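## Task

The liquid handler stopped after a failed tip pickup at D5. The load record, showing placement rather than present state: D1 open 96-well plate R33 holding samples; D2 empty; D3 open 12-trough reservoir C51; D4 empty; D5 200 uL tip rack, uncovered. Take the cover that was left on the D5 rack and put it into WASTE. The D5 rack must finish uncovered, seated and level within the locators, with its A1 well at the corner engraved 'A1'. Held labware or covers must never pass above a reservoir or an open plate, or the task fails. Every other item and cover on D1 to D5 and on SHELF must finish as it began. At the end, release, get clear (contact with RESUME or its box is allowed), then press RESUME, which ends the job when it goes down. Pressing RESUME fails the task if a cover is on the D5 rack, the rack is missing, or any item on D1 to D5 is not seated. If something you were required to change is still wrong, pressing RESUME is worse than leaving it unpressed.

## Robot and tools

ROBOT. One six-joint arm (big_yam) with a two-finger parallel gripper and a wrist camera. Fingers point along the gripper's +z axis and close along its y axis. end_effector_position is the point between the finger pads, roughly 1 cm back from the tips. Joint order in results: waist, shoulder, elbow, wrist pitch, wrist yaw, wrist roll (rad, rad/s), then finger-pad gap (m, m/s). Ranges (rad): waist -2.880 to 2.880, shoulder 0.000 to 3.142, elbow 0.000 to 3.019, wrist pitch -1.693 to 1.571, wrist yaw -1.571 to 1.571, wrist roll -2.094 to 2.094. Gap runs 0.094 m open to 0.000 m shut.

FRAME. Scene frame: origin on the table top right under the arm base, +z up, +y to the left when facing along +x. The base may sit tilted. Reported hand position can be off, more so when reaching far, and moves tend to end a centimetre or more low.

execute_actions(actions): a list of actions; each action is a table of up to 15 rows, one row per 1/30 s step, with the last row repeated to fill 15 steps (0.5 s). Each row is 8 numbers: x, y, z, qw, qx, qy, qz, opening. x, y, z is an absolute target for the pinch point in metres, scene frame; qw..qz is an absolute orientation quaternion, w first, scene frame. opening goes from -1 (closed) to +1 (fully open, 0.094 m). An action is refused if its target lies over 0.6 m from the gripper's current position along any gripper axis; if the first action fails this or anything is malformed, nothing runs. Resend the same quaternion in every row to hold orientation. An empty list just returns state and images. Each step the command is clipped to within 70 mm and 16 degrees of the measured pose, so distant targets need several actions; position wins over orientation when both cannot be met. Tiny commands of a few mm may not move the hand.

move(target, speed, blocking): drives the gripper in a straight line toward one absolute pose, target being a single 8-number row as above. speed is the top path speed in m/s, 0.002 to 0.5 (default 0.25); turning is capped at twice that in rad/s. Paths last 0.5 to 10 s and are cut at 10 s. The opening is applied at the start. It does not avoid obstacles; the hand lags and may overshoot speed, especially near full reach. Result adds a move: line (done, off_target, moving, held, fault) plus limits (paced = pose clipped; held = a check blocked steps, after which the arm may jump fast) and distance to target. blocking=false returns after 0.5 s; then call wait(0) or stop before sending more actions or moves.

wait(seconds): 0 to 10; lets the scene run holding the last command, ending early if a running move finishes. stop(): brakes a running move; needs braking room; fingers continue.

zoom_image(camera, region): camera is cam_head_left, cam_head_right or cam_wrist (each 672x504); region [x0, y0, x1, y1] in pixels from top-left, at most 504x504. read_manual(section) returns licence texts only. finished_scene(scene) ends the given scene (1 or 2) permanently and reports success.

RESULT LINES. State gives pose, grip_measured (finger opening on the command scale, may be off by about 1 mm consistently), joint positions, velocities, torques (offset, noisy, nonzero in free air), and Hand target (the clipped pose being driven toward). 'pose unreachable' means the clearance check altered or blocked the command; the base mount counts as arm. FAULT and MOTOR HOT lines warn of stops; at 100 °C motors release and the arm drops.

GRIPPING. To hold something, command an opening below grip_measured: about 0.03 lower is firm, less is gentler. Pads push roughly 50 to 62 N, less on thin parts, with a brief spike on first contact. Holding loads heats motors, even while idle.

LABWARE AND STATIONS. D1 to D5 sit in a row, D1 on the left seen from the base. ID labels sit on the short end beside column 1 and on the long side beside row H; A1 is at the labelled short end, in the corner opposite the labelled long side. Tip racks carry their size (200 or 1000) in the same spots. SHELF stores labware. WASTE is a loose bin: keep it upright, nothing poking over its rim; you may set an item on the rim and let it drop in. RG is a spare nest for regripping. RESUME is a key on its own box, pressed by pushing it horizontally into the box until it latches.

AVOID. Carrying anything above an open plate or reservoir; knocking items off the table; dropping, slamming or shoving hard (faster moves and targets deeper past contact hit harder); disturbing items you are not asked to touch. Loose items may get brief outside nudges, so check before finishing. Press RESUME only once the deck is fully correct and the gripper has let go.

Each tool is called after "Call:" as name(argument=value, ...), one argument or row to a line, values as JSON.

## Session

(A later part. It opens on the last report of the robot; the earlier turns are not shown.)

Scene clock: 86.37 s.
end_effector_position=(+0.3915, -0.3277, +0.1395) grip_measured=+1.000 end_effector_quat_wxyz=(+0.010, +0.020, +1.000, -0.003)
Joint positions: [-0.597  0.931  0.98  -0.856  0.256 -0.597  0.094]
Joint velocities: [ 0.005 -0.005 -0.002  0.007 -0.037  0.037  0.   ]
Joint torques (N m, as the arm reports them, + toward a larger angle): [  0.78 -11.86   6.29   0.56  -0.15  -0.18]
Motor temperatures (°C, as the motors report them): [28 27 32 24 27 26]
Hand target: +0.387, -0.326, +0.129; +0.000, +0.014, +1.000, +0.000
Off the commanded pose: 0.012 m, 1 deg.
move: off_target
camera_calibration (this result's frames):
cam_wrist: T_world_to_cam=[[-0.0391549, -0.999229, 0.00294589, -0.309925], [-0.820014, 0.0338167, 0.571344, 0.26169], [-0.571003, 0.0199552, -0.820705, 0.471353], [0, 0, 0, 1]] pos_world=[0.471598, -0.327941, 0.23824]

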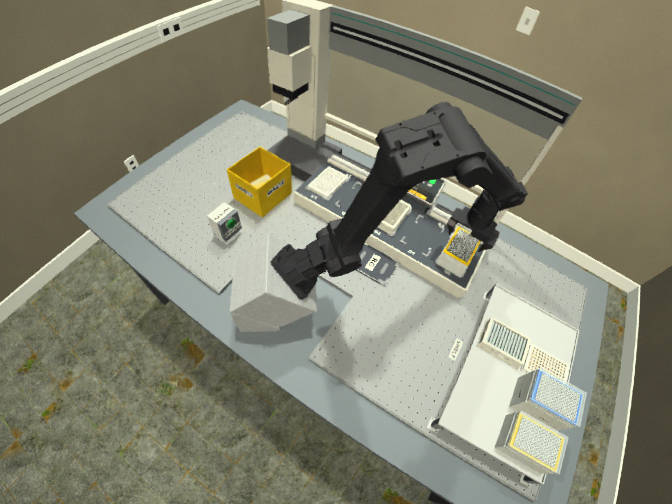

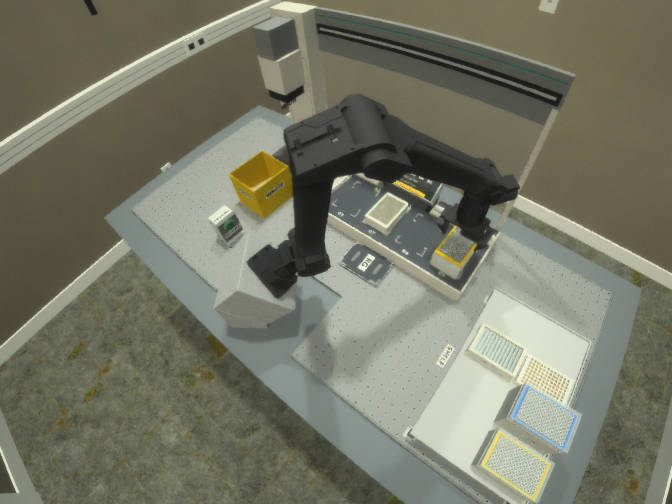

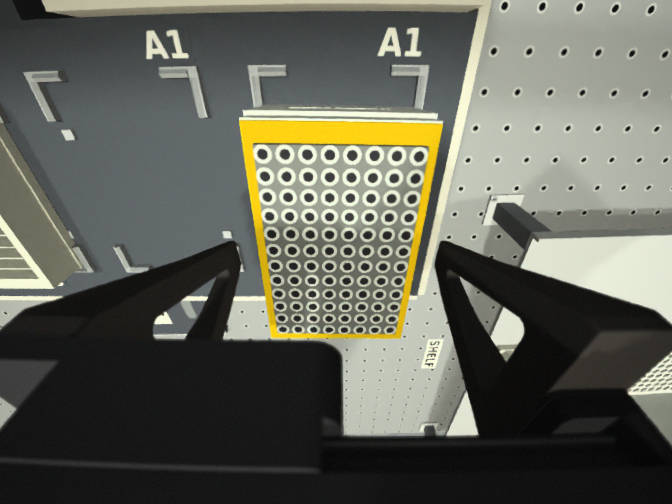

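Call:
move(
  target=[0.384,-0.326,0.082,0,0.014,1,0,1],
  speed=0.08,
)

Call:
execute_actions(
  actions=[
    [[0.384,-0.326,0.082,0,0.014,1,0,0.73]],
  ],
)

Scene clock: 93.53 s.
end_effector_position=(+0.3889, -0.3286, +0.0944) grip_measured=+1.000 end_effector_quat_wxyz=(+0.011, +0.020, +1.000, -0.005)
Joint positions: [-0.641  1.011  0.939 -0.725  0.227 -0.629  0.094]
Joint velocities: [-0.005 -0.005 -0.012 -0.002 -0.051 -0.007  0.   ]
Joint torques (N m, as the arm reports them, + toward a larger angle): [  0.7  -11.95   5.58   0.55  -0.16  -0.15]
Motor temperatures (°C, as the motors report them): [28 27 32 24 27 26]
Hand target: +0.382, -0.326, +0.083; +0.000, +0.014, +1.000, +0.000
Off the commanded pose: 0.014 m, 1 deg.
move: off_target
camera_calibration (this result's frames):
cam_wrist: T_world_to_cam=[[-0.0398582, -0.99919, 0.00558762, -0.310793], [-0.820589, 0.0359234, 0.570389, 0.286367], [-0.570128, 0.0181495, -0.821355, 0.431982], [0, 0, 0, 1]] pos_world=[0.468887, -0.328669, 0.193207]

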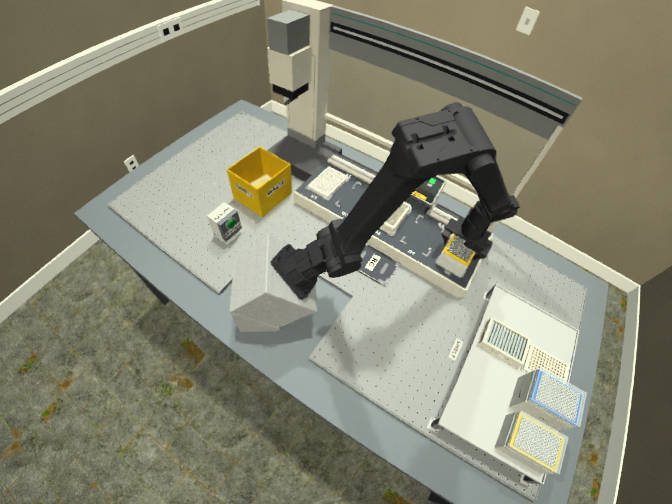

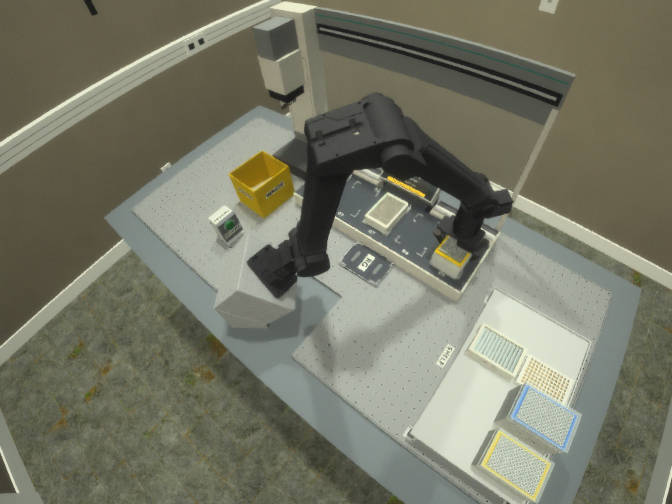

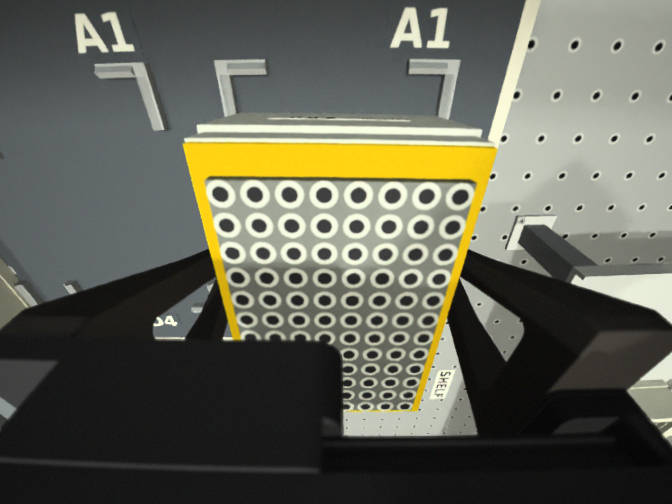

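Scene clock: 94.03 s.
end_effector_position=(+0.3890, -0.3285, +0.0944) grip_measured=+0.804 end_effector_quat_wxyz=(+0.011, +0.019, +1.000, -0.004)
Joint positions: [-0.641  1.011  0.939 -0.725  0.226 -0.63   0.085]
Joint velocities: [-0.005  0.015 -0.007 -0.002 -0.037 -0.037  0.001]
Joint torques (N m, as the arm reports them, + toward a larger angle): [  1.1  -11.97   5.8    0.57  -0.01  -0.15]
Motor temperatures (°C, as the motors report them): [28 27 32 24 27 26]
Hand target: +0.383, -0.326, +0.083; -0.000, +0.014, +1.000, -0.000
Off the commanded pose: 0.014 m, 1 deg.
camera_calibration (this result's frames):
cam_wrist: T_world_to_cam=[[-0.0387001, -0.999238, 0.00499606, -0.311098], [-0.820893, 0.034643, 0.57003, 0.286161], [-0.569769, 0.017959, -0.821609, 0.431849], [0, 0, 0, 1]] pos_world=[0.468923, -0.32853, 0.193244]

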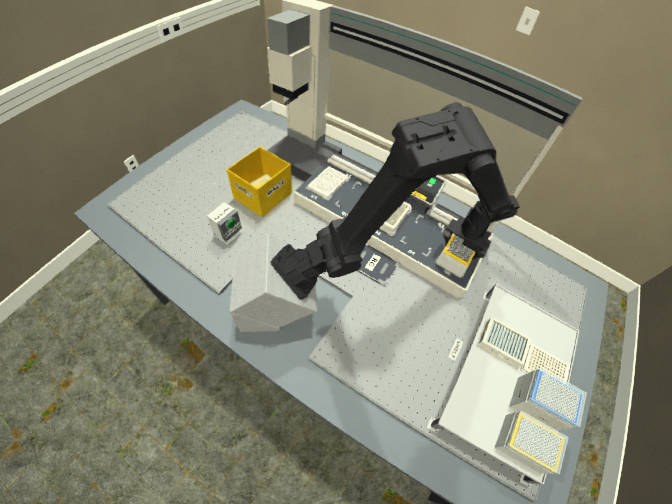

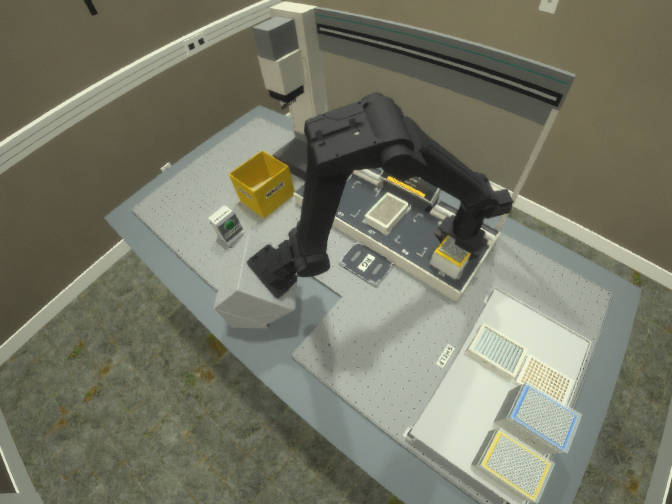

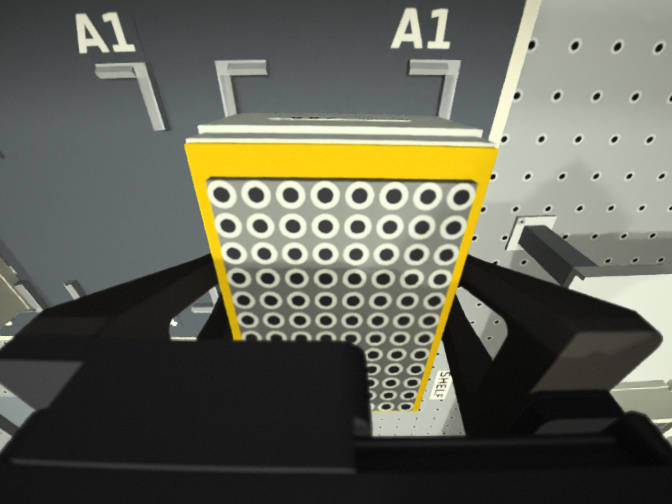

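Call:
move(
  target=[0.417,-0.34,0.135,0.01,0.02,1,0,0.73],
  speed=0.06,
)

Call:
move(
  target=[0.398,-0.326,0.09,0.005,0.014,1,0,0.73],
  speed=0.04,
)

Scene clock: 98.80 s.
end_effector_position=(+0.4004, -0.3276, +0.1185) grip_measured=+0.804 end_effector_quat_wxyz=(-0.009, +0.011, +1.000, +0.010)
Joint positions: [-0.598  1.011  1.018 -0.862  0.254 -0.602  0.085]
Joint velocities: [ 0.015  0.005 -0.017 -0.022  0.007  0.007 -0.   ]
Joint torques (N m, as the arm reports them, + toward a larger angle): [  2.8  -14.83   9.96  -0.21   0.12   0.12]
Motor temperatures (°C, as the motors report them): [28 27 32 24 27 26]
Hand target: +0.417, -0.340, +0.135; +0.010, +0.020, +1.000, -0.000
Off the commanded pose: 0.026 m, 3 deg.
move: off_target
camera_calibration (this result's frames):
cam_wrist: T_world_to_cam=[[-0.0228929, -0.999446, -0.0241602, -0.312799], [-0.798516, 0.00373896, 0.601961, 0.258852], [-0.601538, 0.0330729, -0.79816, 0.473033], [0, 0, 0, 1]] pos_world=[0.484083, -0.329238, 0.214179]

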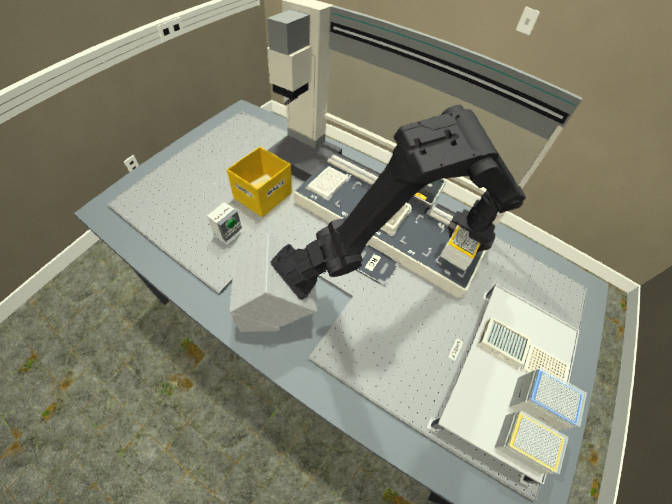

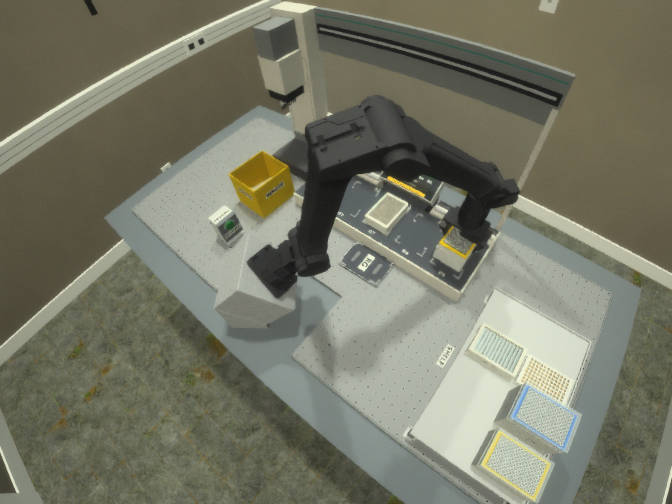

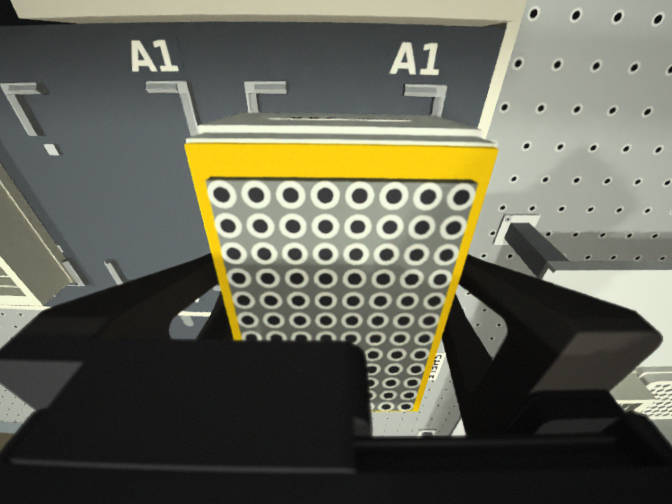

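Scene clock: 99.83 s.
end_effector_position=(+0.4031, -0.3286, +0.1028) grip_measured=+0.804 end_effector_quat_wxyz=(+0.016, +0.019, +1.000, -0.004)
Joint positions: [-0.611  1.017  0.972 -0.749  0.24  -0.611  0.085]
Joint velocities: [-0.005  0.005 -0.012 -0.002 -0.037 -0.022 -0.   ]
Joint torques (N m, as the arm reports them, + toward a larger angle): [  0.75 -12.36   5.79   0.66  -0.15  -0.16]
Motor temperatures (°C, as the motors report them): [28 27 32 24 27 26]
Hand target: +0.397, -0.326, +0.091; +0.005, +0.014, +1.000, +0.000
Off the commanded pose: 0.014 m, 1 deg.
move: off_target
camera_calibration (this result's frames):
cam_wrist: T_world_to_cam=[[-0.0387783, -0.999239, 0.00428938, -0.310571], [-0.826621, 0.0344906, 0.5617, 0.296077], [-0.561421, 0.0182361, -0.82733, 0.44407], [0, 0, 0, 1]] pos_world=[0.48201, -0.328644, 0.202418]

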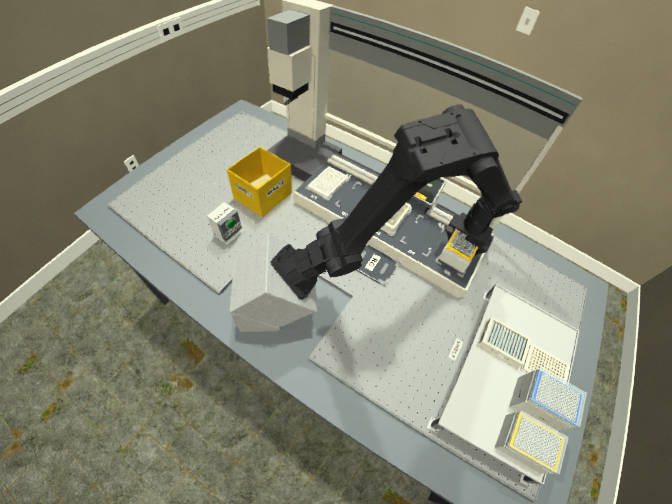

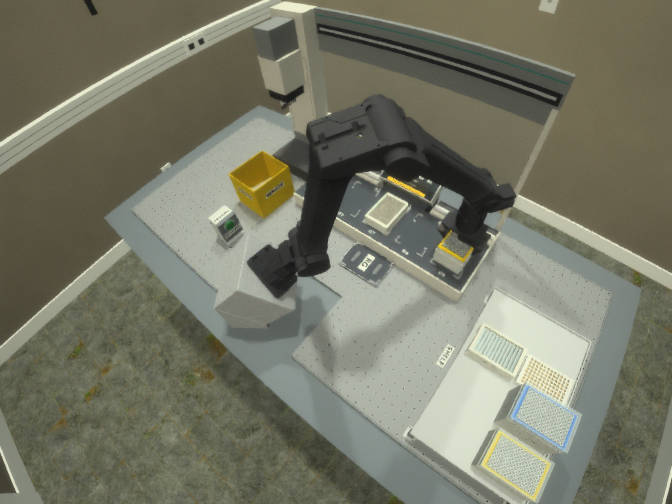

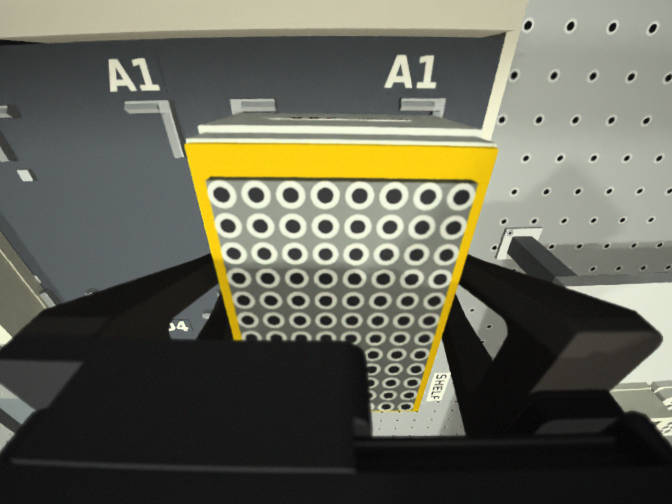

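Call:
execute_actions(
  actions=[
    [[0.397,-0.326,0.081,0.01,0.014,1,0,0.73]],
  ],
)

Scene clock: 102.67 s.
end_effector_position=(+0.4032, -0.3296, +0.0967) grip_measured=+0.804 end_effector_quat_wxyz=(+0.023, +0.020, +1.000, -0.005)
Joint positions: [-0.622  1.023  0.961 -0.717  0.226 -0.621  0.085]
Joint velocities: [-0.005  0.005 -0.007 -0.027 -0.051 -0.007 -0.   ]
Joint torques (N m, as the arm reports them, + toward a larger angle): [  0.97 -12.2    5.61   0.78  -0.07  -0.14]
Motor temperatures (°C, as the motors report them): [28 27 32 24 27 26]
Hand target: +0.396, -0.326, +0.082; +0.010, +0.014, +1.000, -0.000
Off the commanded pose: 0.017 m, 2 deg.
camera_calibration (this result's frames):
cam_wrist: T_world_to_cam=[[-0.0392033, -0.999213, 0.0060477, -0.311594], [-0.834285, 0.0360623, 0.550152, 0.304342], [-0.549937, 0.0165223, -0.835042, 0.434646], [0, 0, 0, 1]] pos_world=[0.480721, -0.329505, 0.197398]

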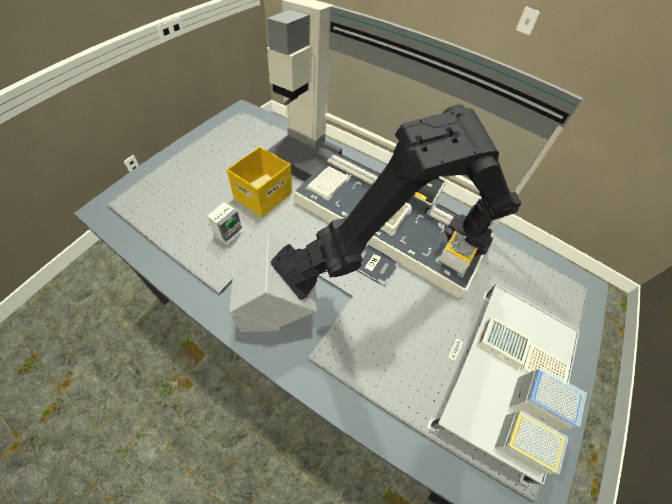

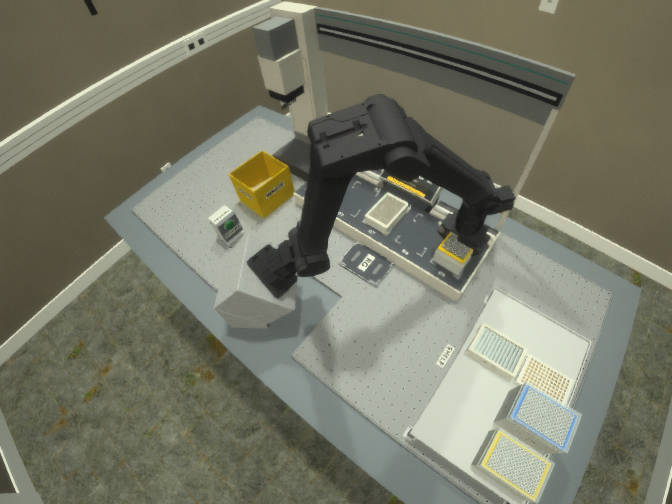

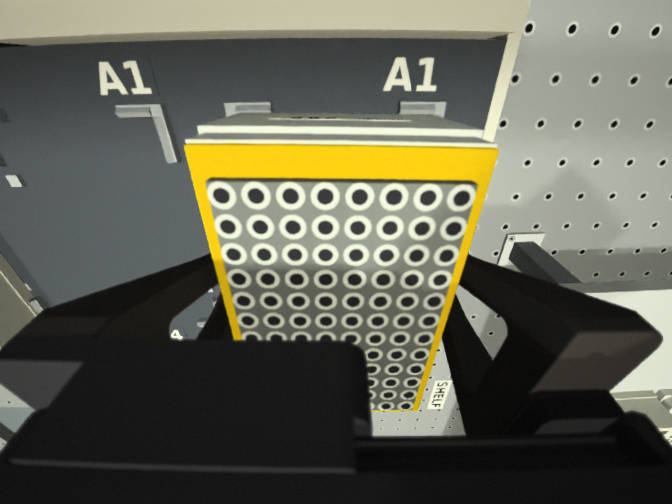

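Call:
execute_actions(
  actions=[
    [[0.395,-0.323,0.074,0.01,0.014,1,0,0.73]],
  ],
)

Call:
execute_actions(
  actions=[
    [[0.395,-0.323,0.078,0.01,0.014,1,0,1]],
  ],
)

Scene clock: 105.97 s.
end_effector_position=(+0.4027, -0.3293, +0.0950) grip_measured=+0.804 end_effector_quat_wxyz=(+0.025, +0.019, +1.000, -0.007)
Joint positions: [-0.623  1.023  0.954 -0.705  0.226 -0.625  0.085]
Joint velocities: [-0.005  0.005  0.002 -0.012  0.037  0.007  0.001]
Joint torques (N m, as the arm reports them, + toward a larger angle): [  0.89 -11.24   5.04   1.16  -0.08  -0.12]
Motor temperatures (°C, as the motors report them): [28 27 32 24 27 26]
Hand target: +0.394, -0.322, +0.075; +0.010, +0.014, +1.000, +0.000
Off the commanded pose: 0.023 m, 2 deg.
camera_calibration (this result's frames):
cam_wrist: T_world_to_cam=[[-0.037417, -0.999257, 0.00920383, -0.312276], [-0.836207, 0.0363518, 0.547208, 0.305971], [-0.547136, 0.0127786, -0.836946, 0.430763], [0, 0, 0, 1]] pos_world=[0.479857, -0.328671, 0.19597]

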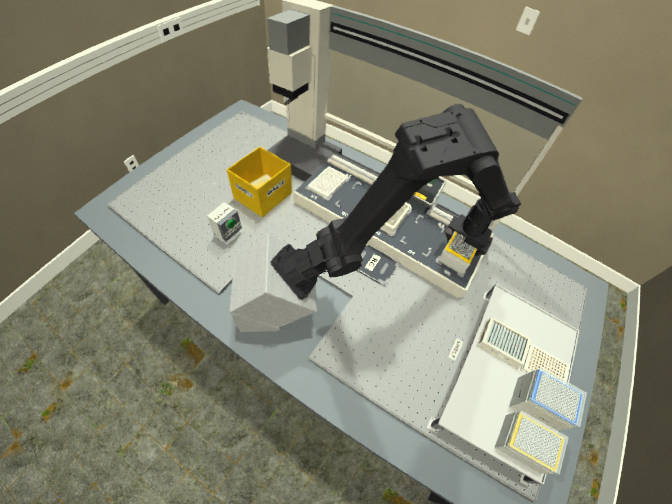

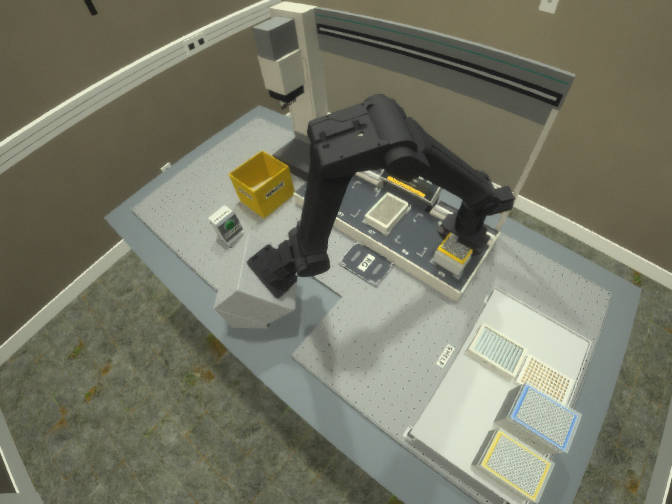

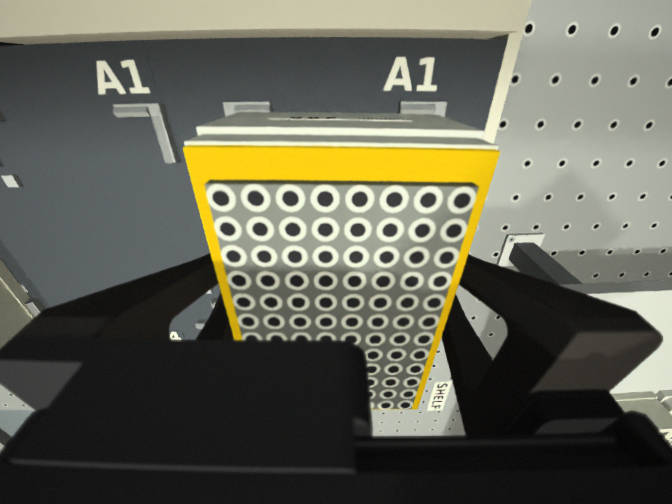

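Scene clock: 106.47 s.
end_effector_position=(+0.4014, -0.3277, +0.0927) grip_measured=+1.000 end_effector_quat_wxyz=(+0.023, +0.018, +1.000, -0.006)
Joint positions: [-0.623  1.026  0.95  -0.702  0.226 -0.625  0.094]
Joint velocities: [-0.005 -0.005 -0.007 -0.012 -0.022  0.037  0.   ]
Joint torques (N m, as the arm reports them, + toward a larger angle): [  1.28 -11.77   5.5    0.63   0.    -0.09]
Motor temperatures (°C, as the motors report them): [28 27 32 24 27 26]
Hand target: +0.394, -0.323, +0.079; +0.010, +0.014, +1.000, -0.000
Off the commanded pose: 0.017 m, 2 deg.
camera_calibration (this result's frames):
cam_wrist: T_world_to_cam=[[-0.0364874, -0.999307, 0.00738133, -0.310927], [-0.834495, 0.0345317, 0.549933, 0.304529], [-0.549807, 0.013906, -0.835176, 0.429438], [0, 0, 0, 1]] pos_world=[0.478891, -0.327199, 0.193481]

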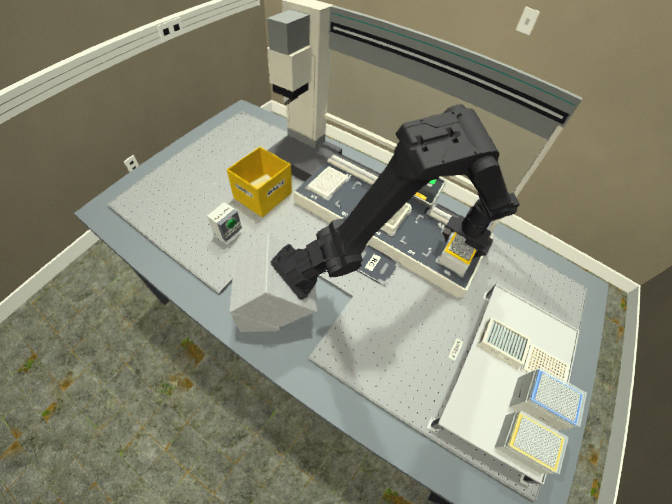

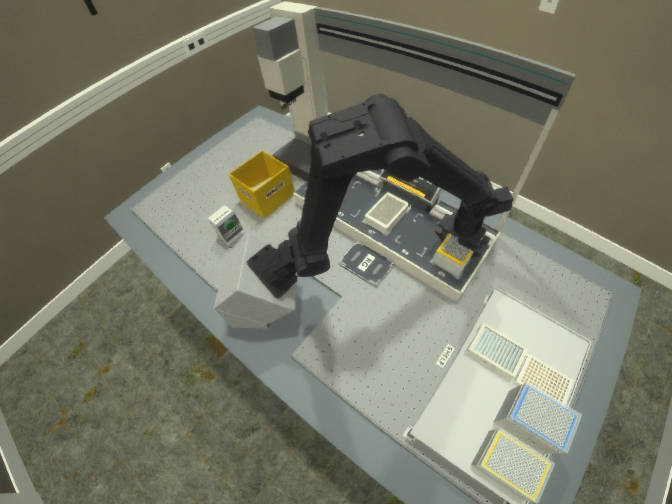

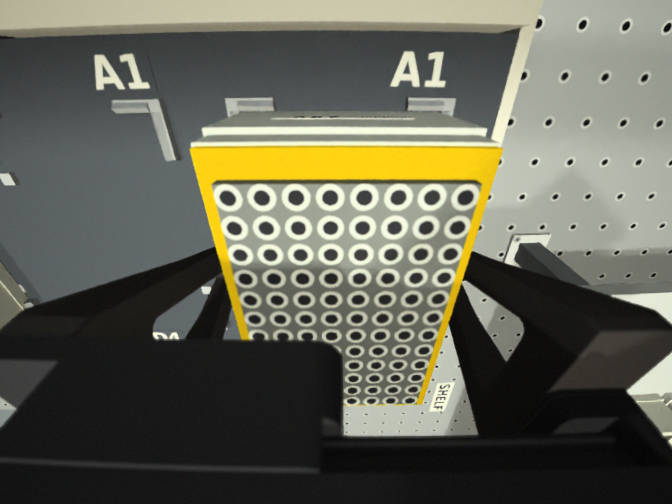

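Call:
zoom_image(
  camera="cam_wrist",
  region=[180,60,520,200],
)

Call:
zoom_image(
  camera="cam_head_right",
  region=[410,220,500,300],
)

Region (180, 60, 520, 200) of cam_wrist's 672x504 image, scaled by 1.482, with more detail than that image has; it fills the top 208 rows of this view, and the rest is white.

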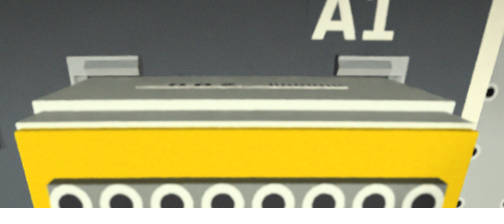

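Region (410, 220, 500, 300) of cam_head_right's 672x504 image, scaled by 5.600, with more detail than that image has.

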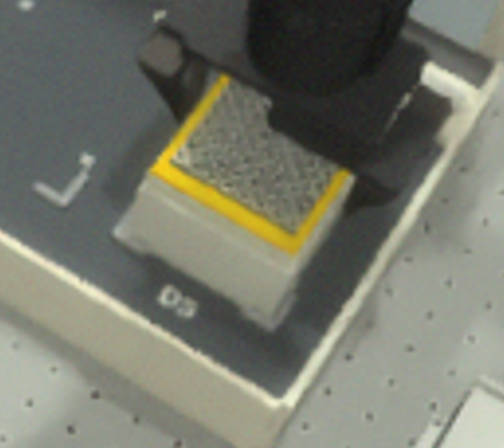

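Call:
execute_actions(
  actions=[
    [[0.405,-0.341,0.11,0.01,0.02,1,0,1]],
    [[0.415,-0.346,0.15,0.01,0.02,1,0,1]],
    [[0.43,-0.35,0.175,0.01,0.02,1,0,1]],
    [[0.44,-0.41,0.175,0.01,0.02,1,0,1]],
  ],
)

Call:
zoom_image(
  camera="cam_wrist",
  region=[100,60,440,340],
)

Scene clock: 122.50 s.
end_effector_position=(+0.4295, -0.4056, +0.1766) grip_measured=+1.000 end_effector_quat_wxyz=(+0.011, +0.031, +0.999, -0.003)
Joint positions: [-0.693  1.032  1.265 -1.025  0.187 -0.646  0.094]
Joint velocities: [-0.015  0.005  0.012 -0.022  0.007 -0.081  0.   ]
Joint torques (N m, as the arm reports them, + toward a larger angle): [  1.78 -14.49  10.48  -0.05  -0.13  -0.16]
Motor temperatures (°C, as the motors report them): [28 27 32 24 27 26]
Hand target: +0.440, -0.411, +0.174; +0.011, +0.021, +1.000, +0.000
Off the commanded pose: 0.011 m, 1 deg.
camera_calibration (this result's frames):
cam_wrist: T_world_to_cam=[[-0.0611829, -0.998126, 0.00111689, -0.376151], [-0.819808, 0.0508907, 0.570372, 0.281333], [-0.56936, 0.0339814, -0.821385, 0.530126], [0, 0, 0, 1]] pos_world=[0.509458, -0.407778, 0.275394]

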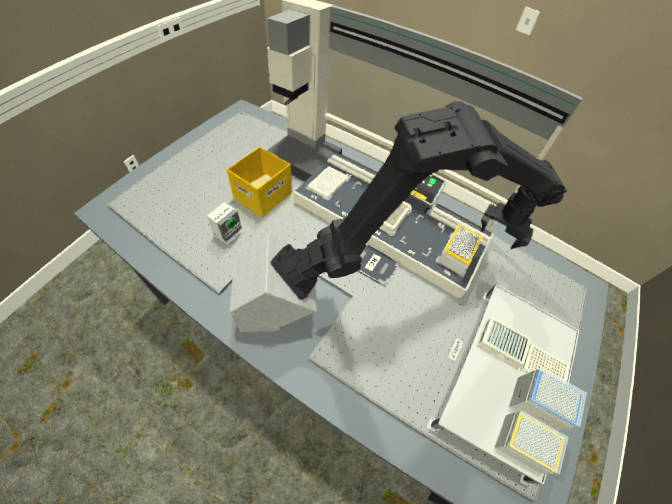

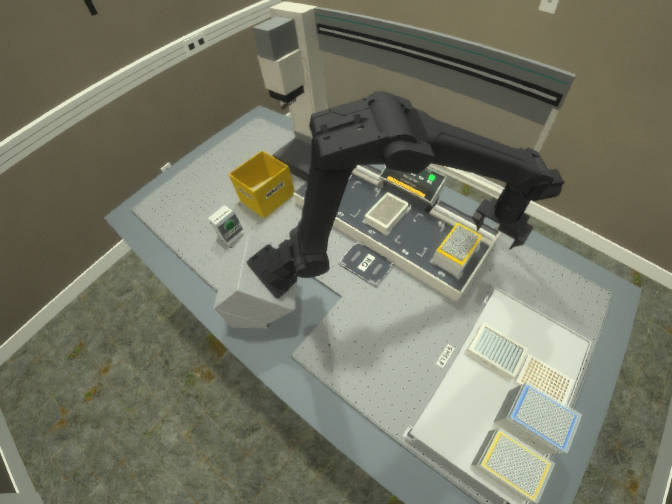

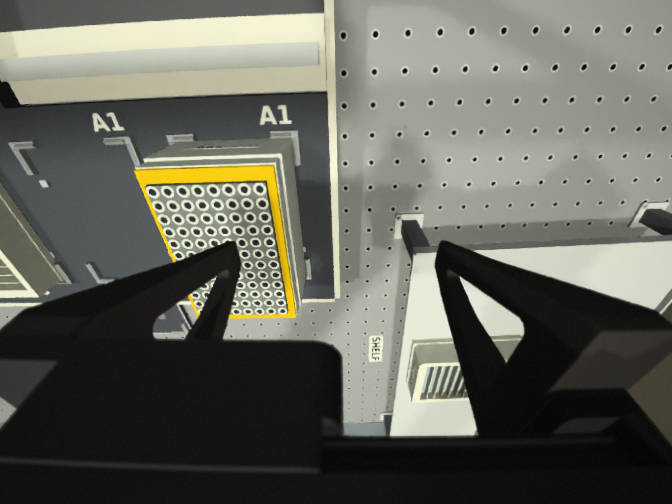

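Region (100, 60, 440, 340) of cam_wrist's 672x504 image, scaled by 1.482, with more detail than that image has; it fills the top 415 rows of this view, and the rest is white.

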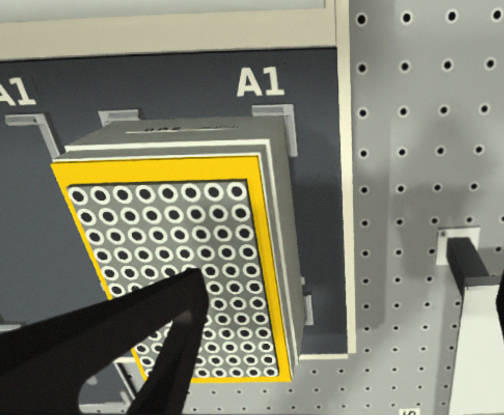

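Call:
move(
  target=[0.235,-0.23,0.17,0,0,1,0,-1],
  speed=0.3,
)

Call:
zoom_image(
  camera="cam_wrist",
  region=[330,0,672,120],
)

Call:
move(
  target=[0.24,0.05,0.16,0.1,-0.4,0.9,0.15,-1],
  speed=0.3,
)

Call:
move(
  target=[0.1,0.23,0.11,0.242,-0.664,0.664,0.242,-1],
  speed=0.25,
)

Call:
zoom_image(
  camera="cam_head_left",
  region=[360,170,500,300],
)

Scene clock: 131.27 s.
end_effector_position=(+0.2378, -0.2323, +0.1760) grip_measured=-0.986 end_effector_quat_wxyz=(+0.003, -0.002, +1.000, -0.006)
Joint positions: [-0.611  0.391  0.557 -0.979  0.258 -0.648  0.001]
Joint velocities: [-0.015 -0.005  0.007  0.007  0.007 -0.037 -0.   ]
Joint torques (N m, as the arm reports them, + toward a larger angle): [ 0.69 -3.89  7.24 -0.08  0.13  0.13]
Motor temperatures (°C, as the motors report them): [28 27 33 24 27 26]
Hand target: +0.236, -0.228, +0.174; -0.001, -0.000, +1.000, -0.001
Off the commanded pose: 0.007 m, 1 deg.
move: done
camera_calibration (this result's frames):
cam_wrist: T_world_to_cam=[[0.0034021, -0.99996, 0.00823618, -0.231952], [-0.812771, 0.00203319, 0.58258, 0.100483], [-0.582574, -0.00867612, -0.812732, 0.406302], [0, 0, 0, 1]] pos_world=[0.319159, -0.228622, 0.273586]

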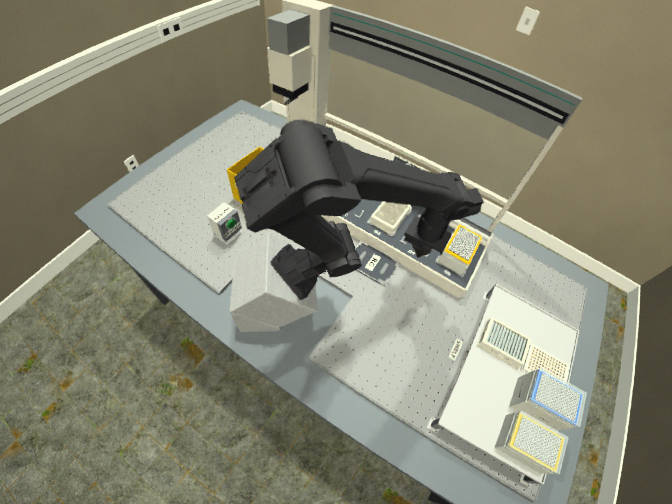

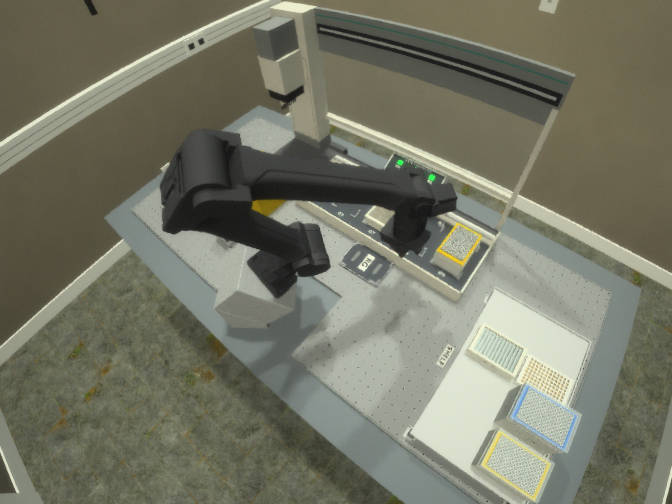

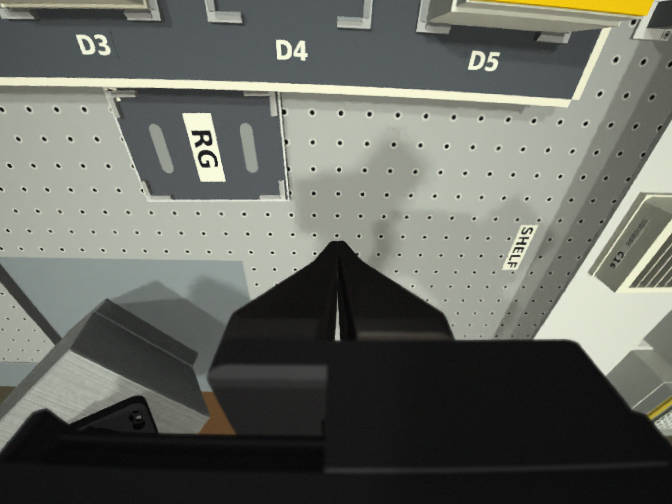

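Region (330, 0, 672, 120) of cam_wrist's 672x504 image, scaled by 1.474, with more detail than that image has; it fills the top 177 rows of this view, and the rest is white.

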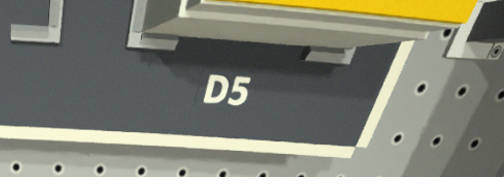

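Scene clock: 133.23 s.
end_effector_position=(+0.2423, +0.0455, +0.1625) grip_measured=-0.986 end_effector_quat_wxyz=(+0.090, -0.397, +0.902, +0.146)
Joint positions: [ 0.54   0.828  0.348 -0.778  0.501 -0.4    0.001]
Joint velocities: [-0.015 -0.015  0.002 -0.002 -0.022 -0.139 -0.   ]
Joint torques (N m, as the arm reports them, + toward a larger angle): [ 2.4   0.38  5.36  0.8  -0.3  -0.14]
Motor temperatures (°C, as the motors report them): [28 27 33 24 27 26]
Hand target: +0.238, +0.048, +0.160; +0.091, -0.404, +0.898, +0.146
Off the commanded pose: 0.006 m, 1 deg.
move: done
camera_calibration (this result's frames):
cam_wrist: T_world_to_cam=[[0.742902, -0.640611, -0.1942, -0.116755], [-0.566256, -0.756127, 0.328066, 0.127549], [-0.357002, -0.133754, -0.924478, 0.369572], [0, 0, 0, 1]] pos_world=[0.290901, 0.0710808, 0.277143]

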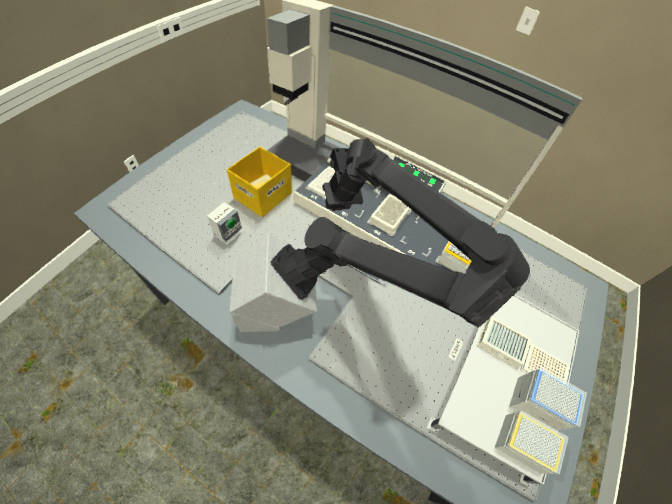

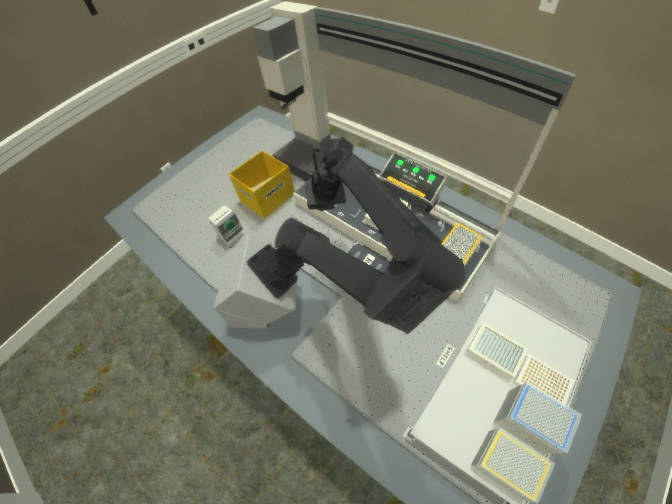

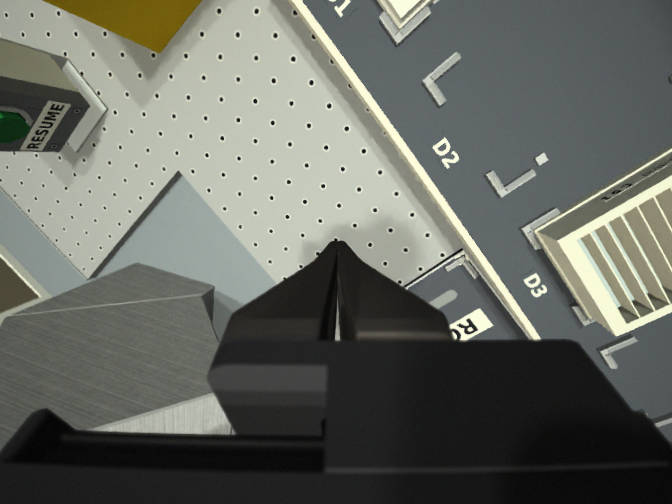

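Scene clock: 135.40 s.
end_effector_position=(+0.0980, +0.2169, +0.1075) grip_measured=-0.986 end_effector_quat_wxyz=(-0.227, +0.665, -0.670, -0.240)
Joint positions: [ 0.98   1.867  0.137  0.452  0.325 -0.717  0.001]
Joint velocities: [-0.015  0.005  0.002  0.007  0.037 -0.007 -0.   ]
Joint torques (N m, as the arm reports them, + toward a larger angle): [ 5.64 -2.91  3.37  1.51 -0.48 -0.19]
Motor temperatures (°C, as the motors report them): [28 27 32 24 27 26]
Hand target: +0.101, +0.224, +0.111; -0.238, +0.667, -0.664, -0.241
Off the commanded pose: 0.013 m, 2 deg.
move: off_target
camera_calibration (this result's frames):
cam_wrist: T_world_to_cam=[[0.999757, 0.00141612, -0.0219822, -0.0933624], [0.000452619, -0.999041, -0.043774, 0.230652], [-0.0220231, 0.0437535, -0.9988, 0.226815], [0, 0, 0, 1]] pos_world=[0.0982305, 0.220639, 0.234587]

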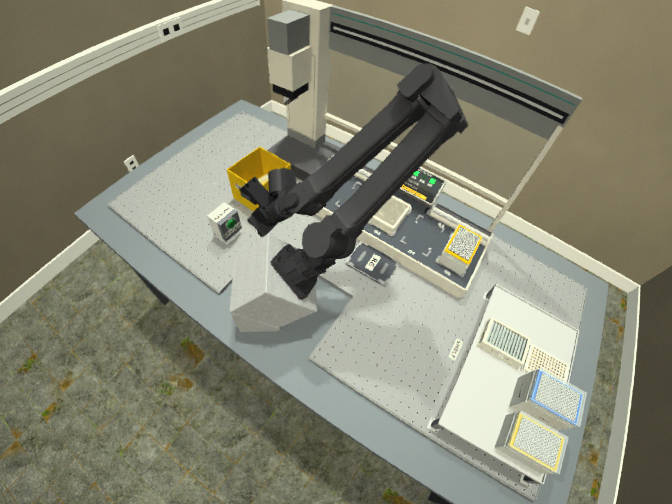

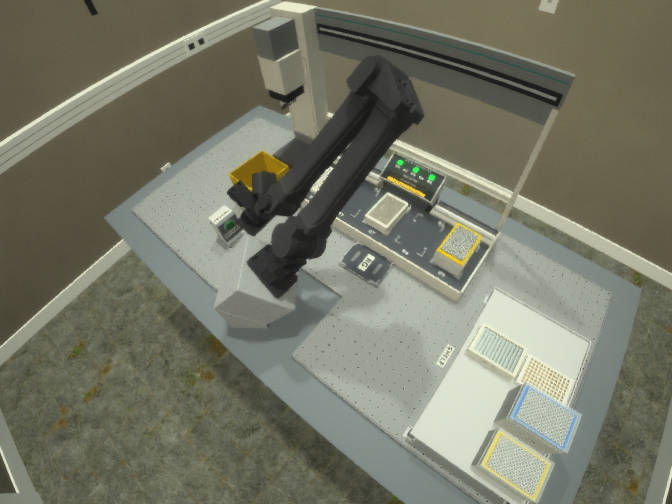

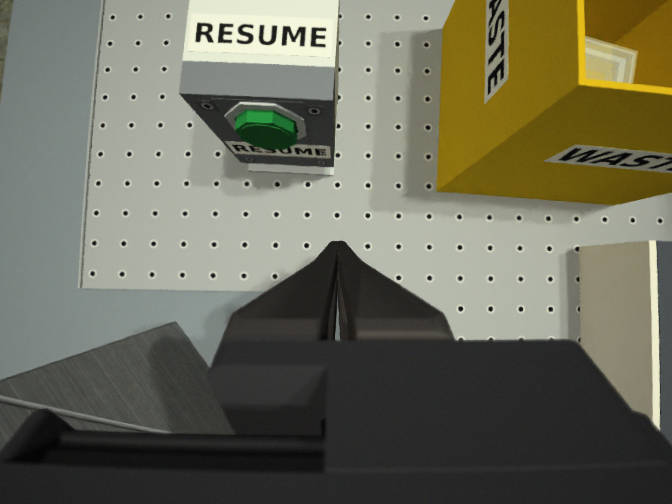

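Region (360, 170, 500, 300) of cam_head_left's 672x504 image, scaled by 3.600, with more detail than that image has; it fills the top 468 rows of this view, and the rest is white.

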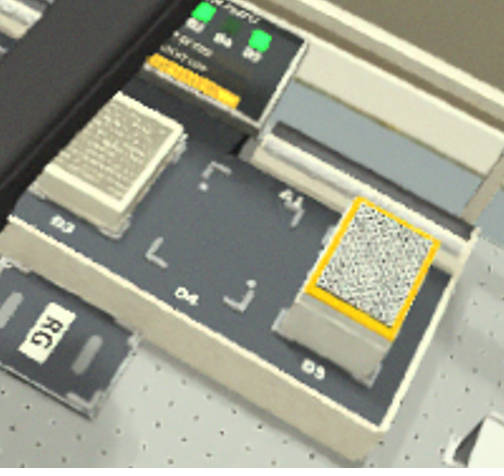

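Call:
move(
  target=[0.063,0.265,0.082,0.242,-0.664,0.664,0.242,-1],
  speed=0.1,
)

Scene clock: 141.77 s.
end_effector_position=(+0.0635, +0.2586, +0.0808) grip_measured=-0.986 end_effector_quat_wxyz=(-0.236, +0.671, -0.661, -0.240)
Joint positions: [ 1.09   2.259  0.222  0.737  0.351 -0.635  0.001]
Joint velocities: [-0.005 -0.015  0.012 -0.002 -0.037 -0.037 -0.   ]
Joint torques (N m, as the arm reports them, + toward a larger angle): [ 6.72 -5.06  1.88  1.62 -0.16  0.11]
Motor temperatures (°C, as the motors report them): [28 27 32 24 27 26]
Hand target: +0.064, +0.264, +0.082; -0.242, +0.665, -0.664, -0.242
Off the commanded pose: 0.007 m, 1 deg.
move: done
camera_calibration (this result's frames):
cam_wrist: T_world_to_cam=[[0.999845, 0.01752, -0.00191269, -0.0652984], [0.0173788, -0.99815, -0.0582678, 0.270983], [-0.00293, 0.0582255, -0.998299, 0.192533], [0, 0, 0, 1]] pos_world=[0.0611431, 0.260415, 0.20787]

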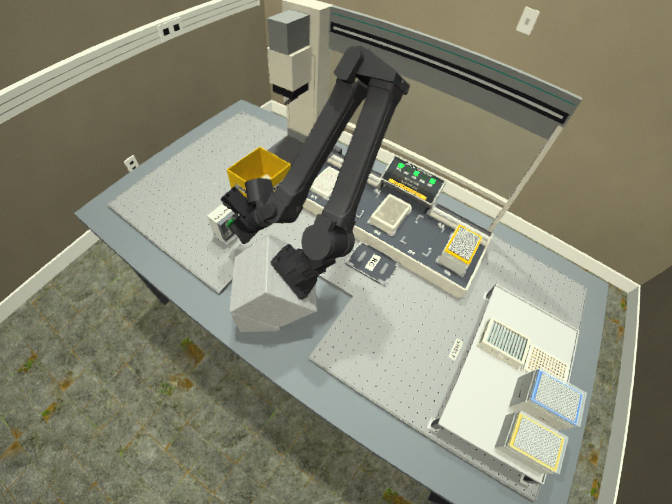

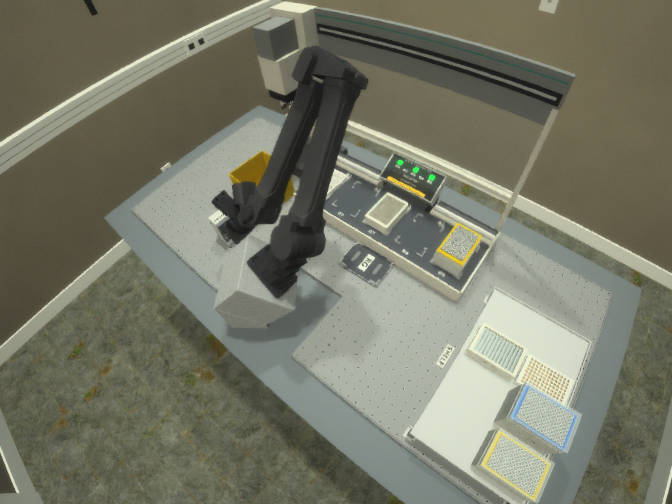

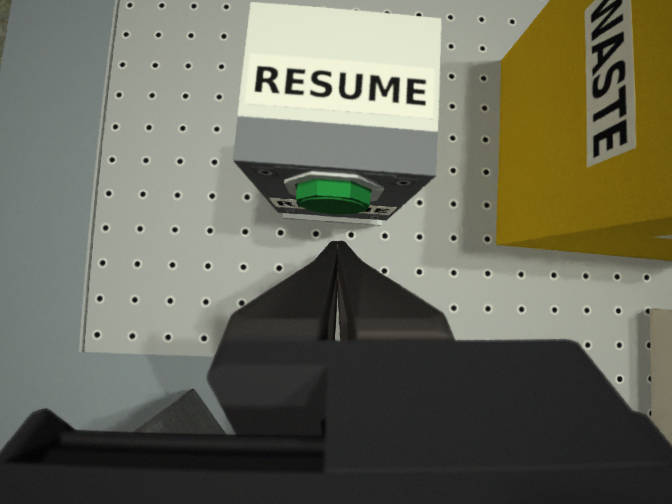

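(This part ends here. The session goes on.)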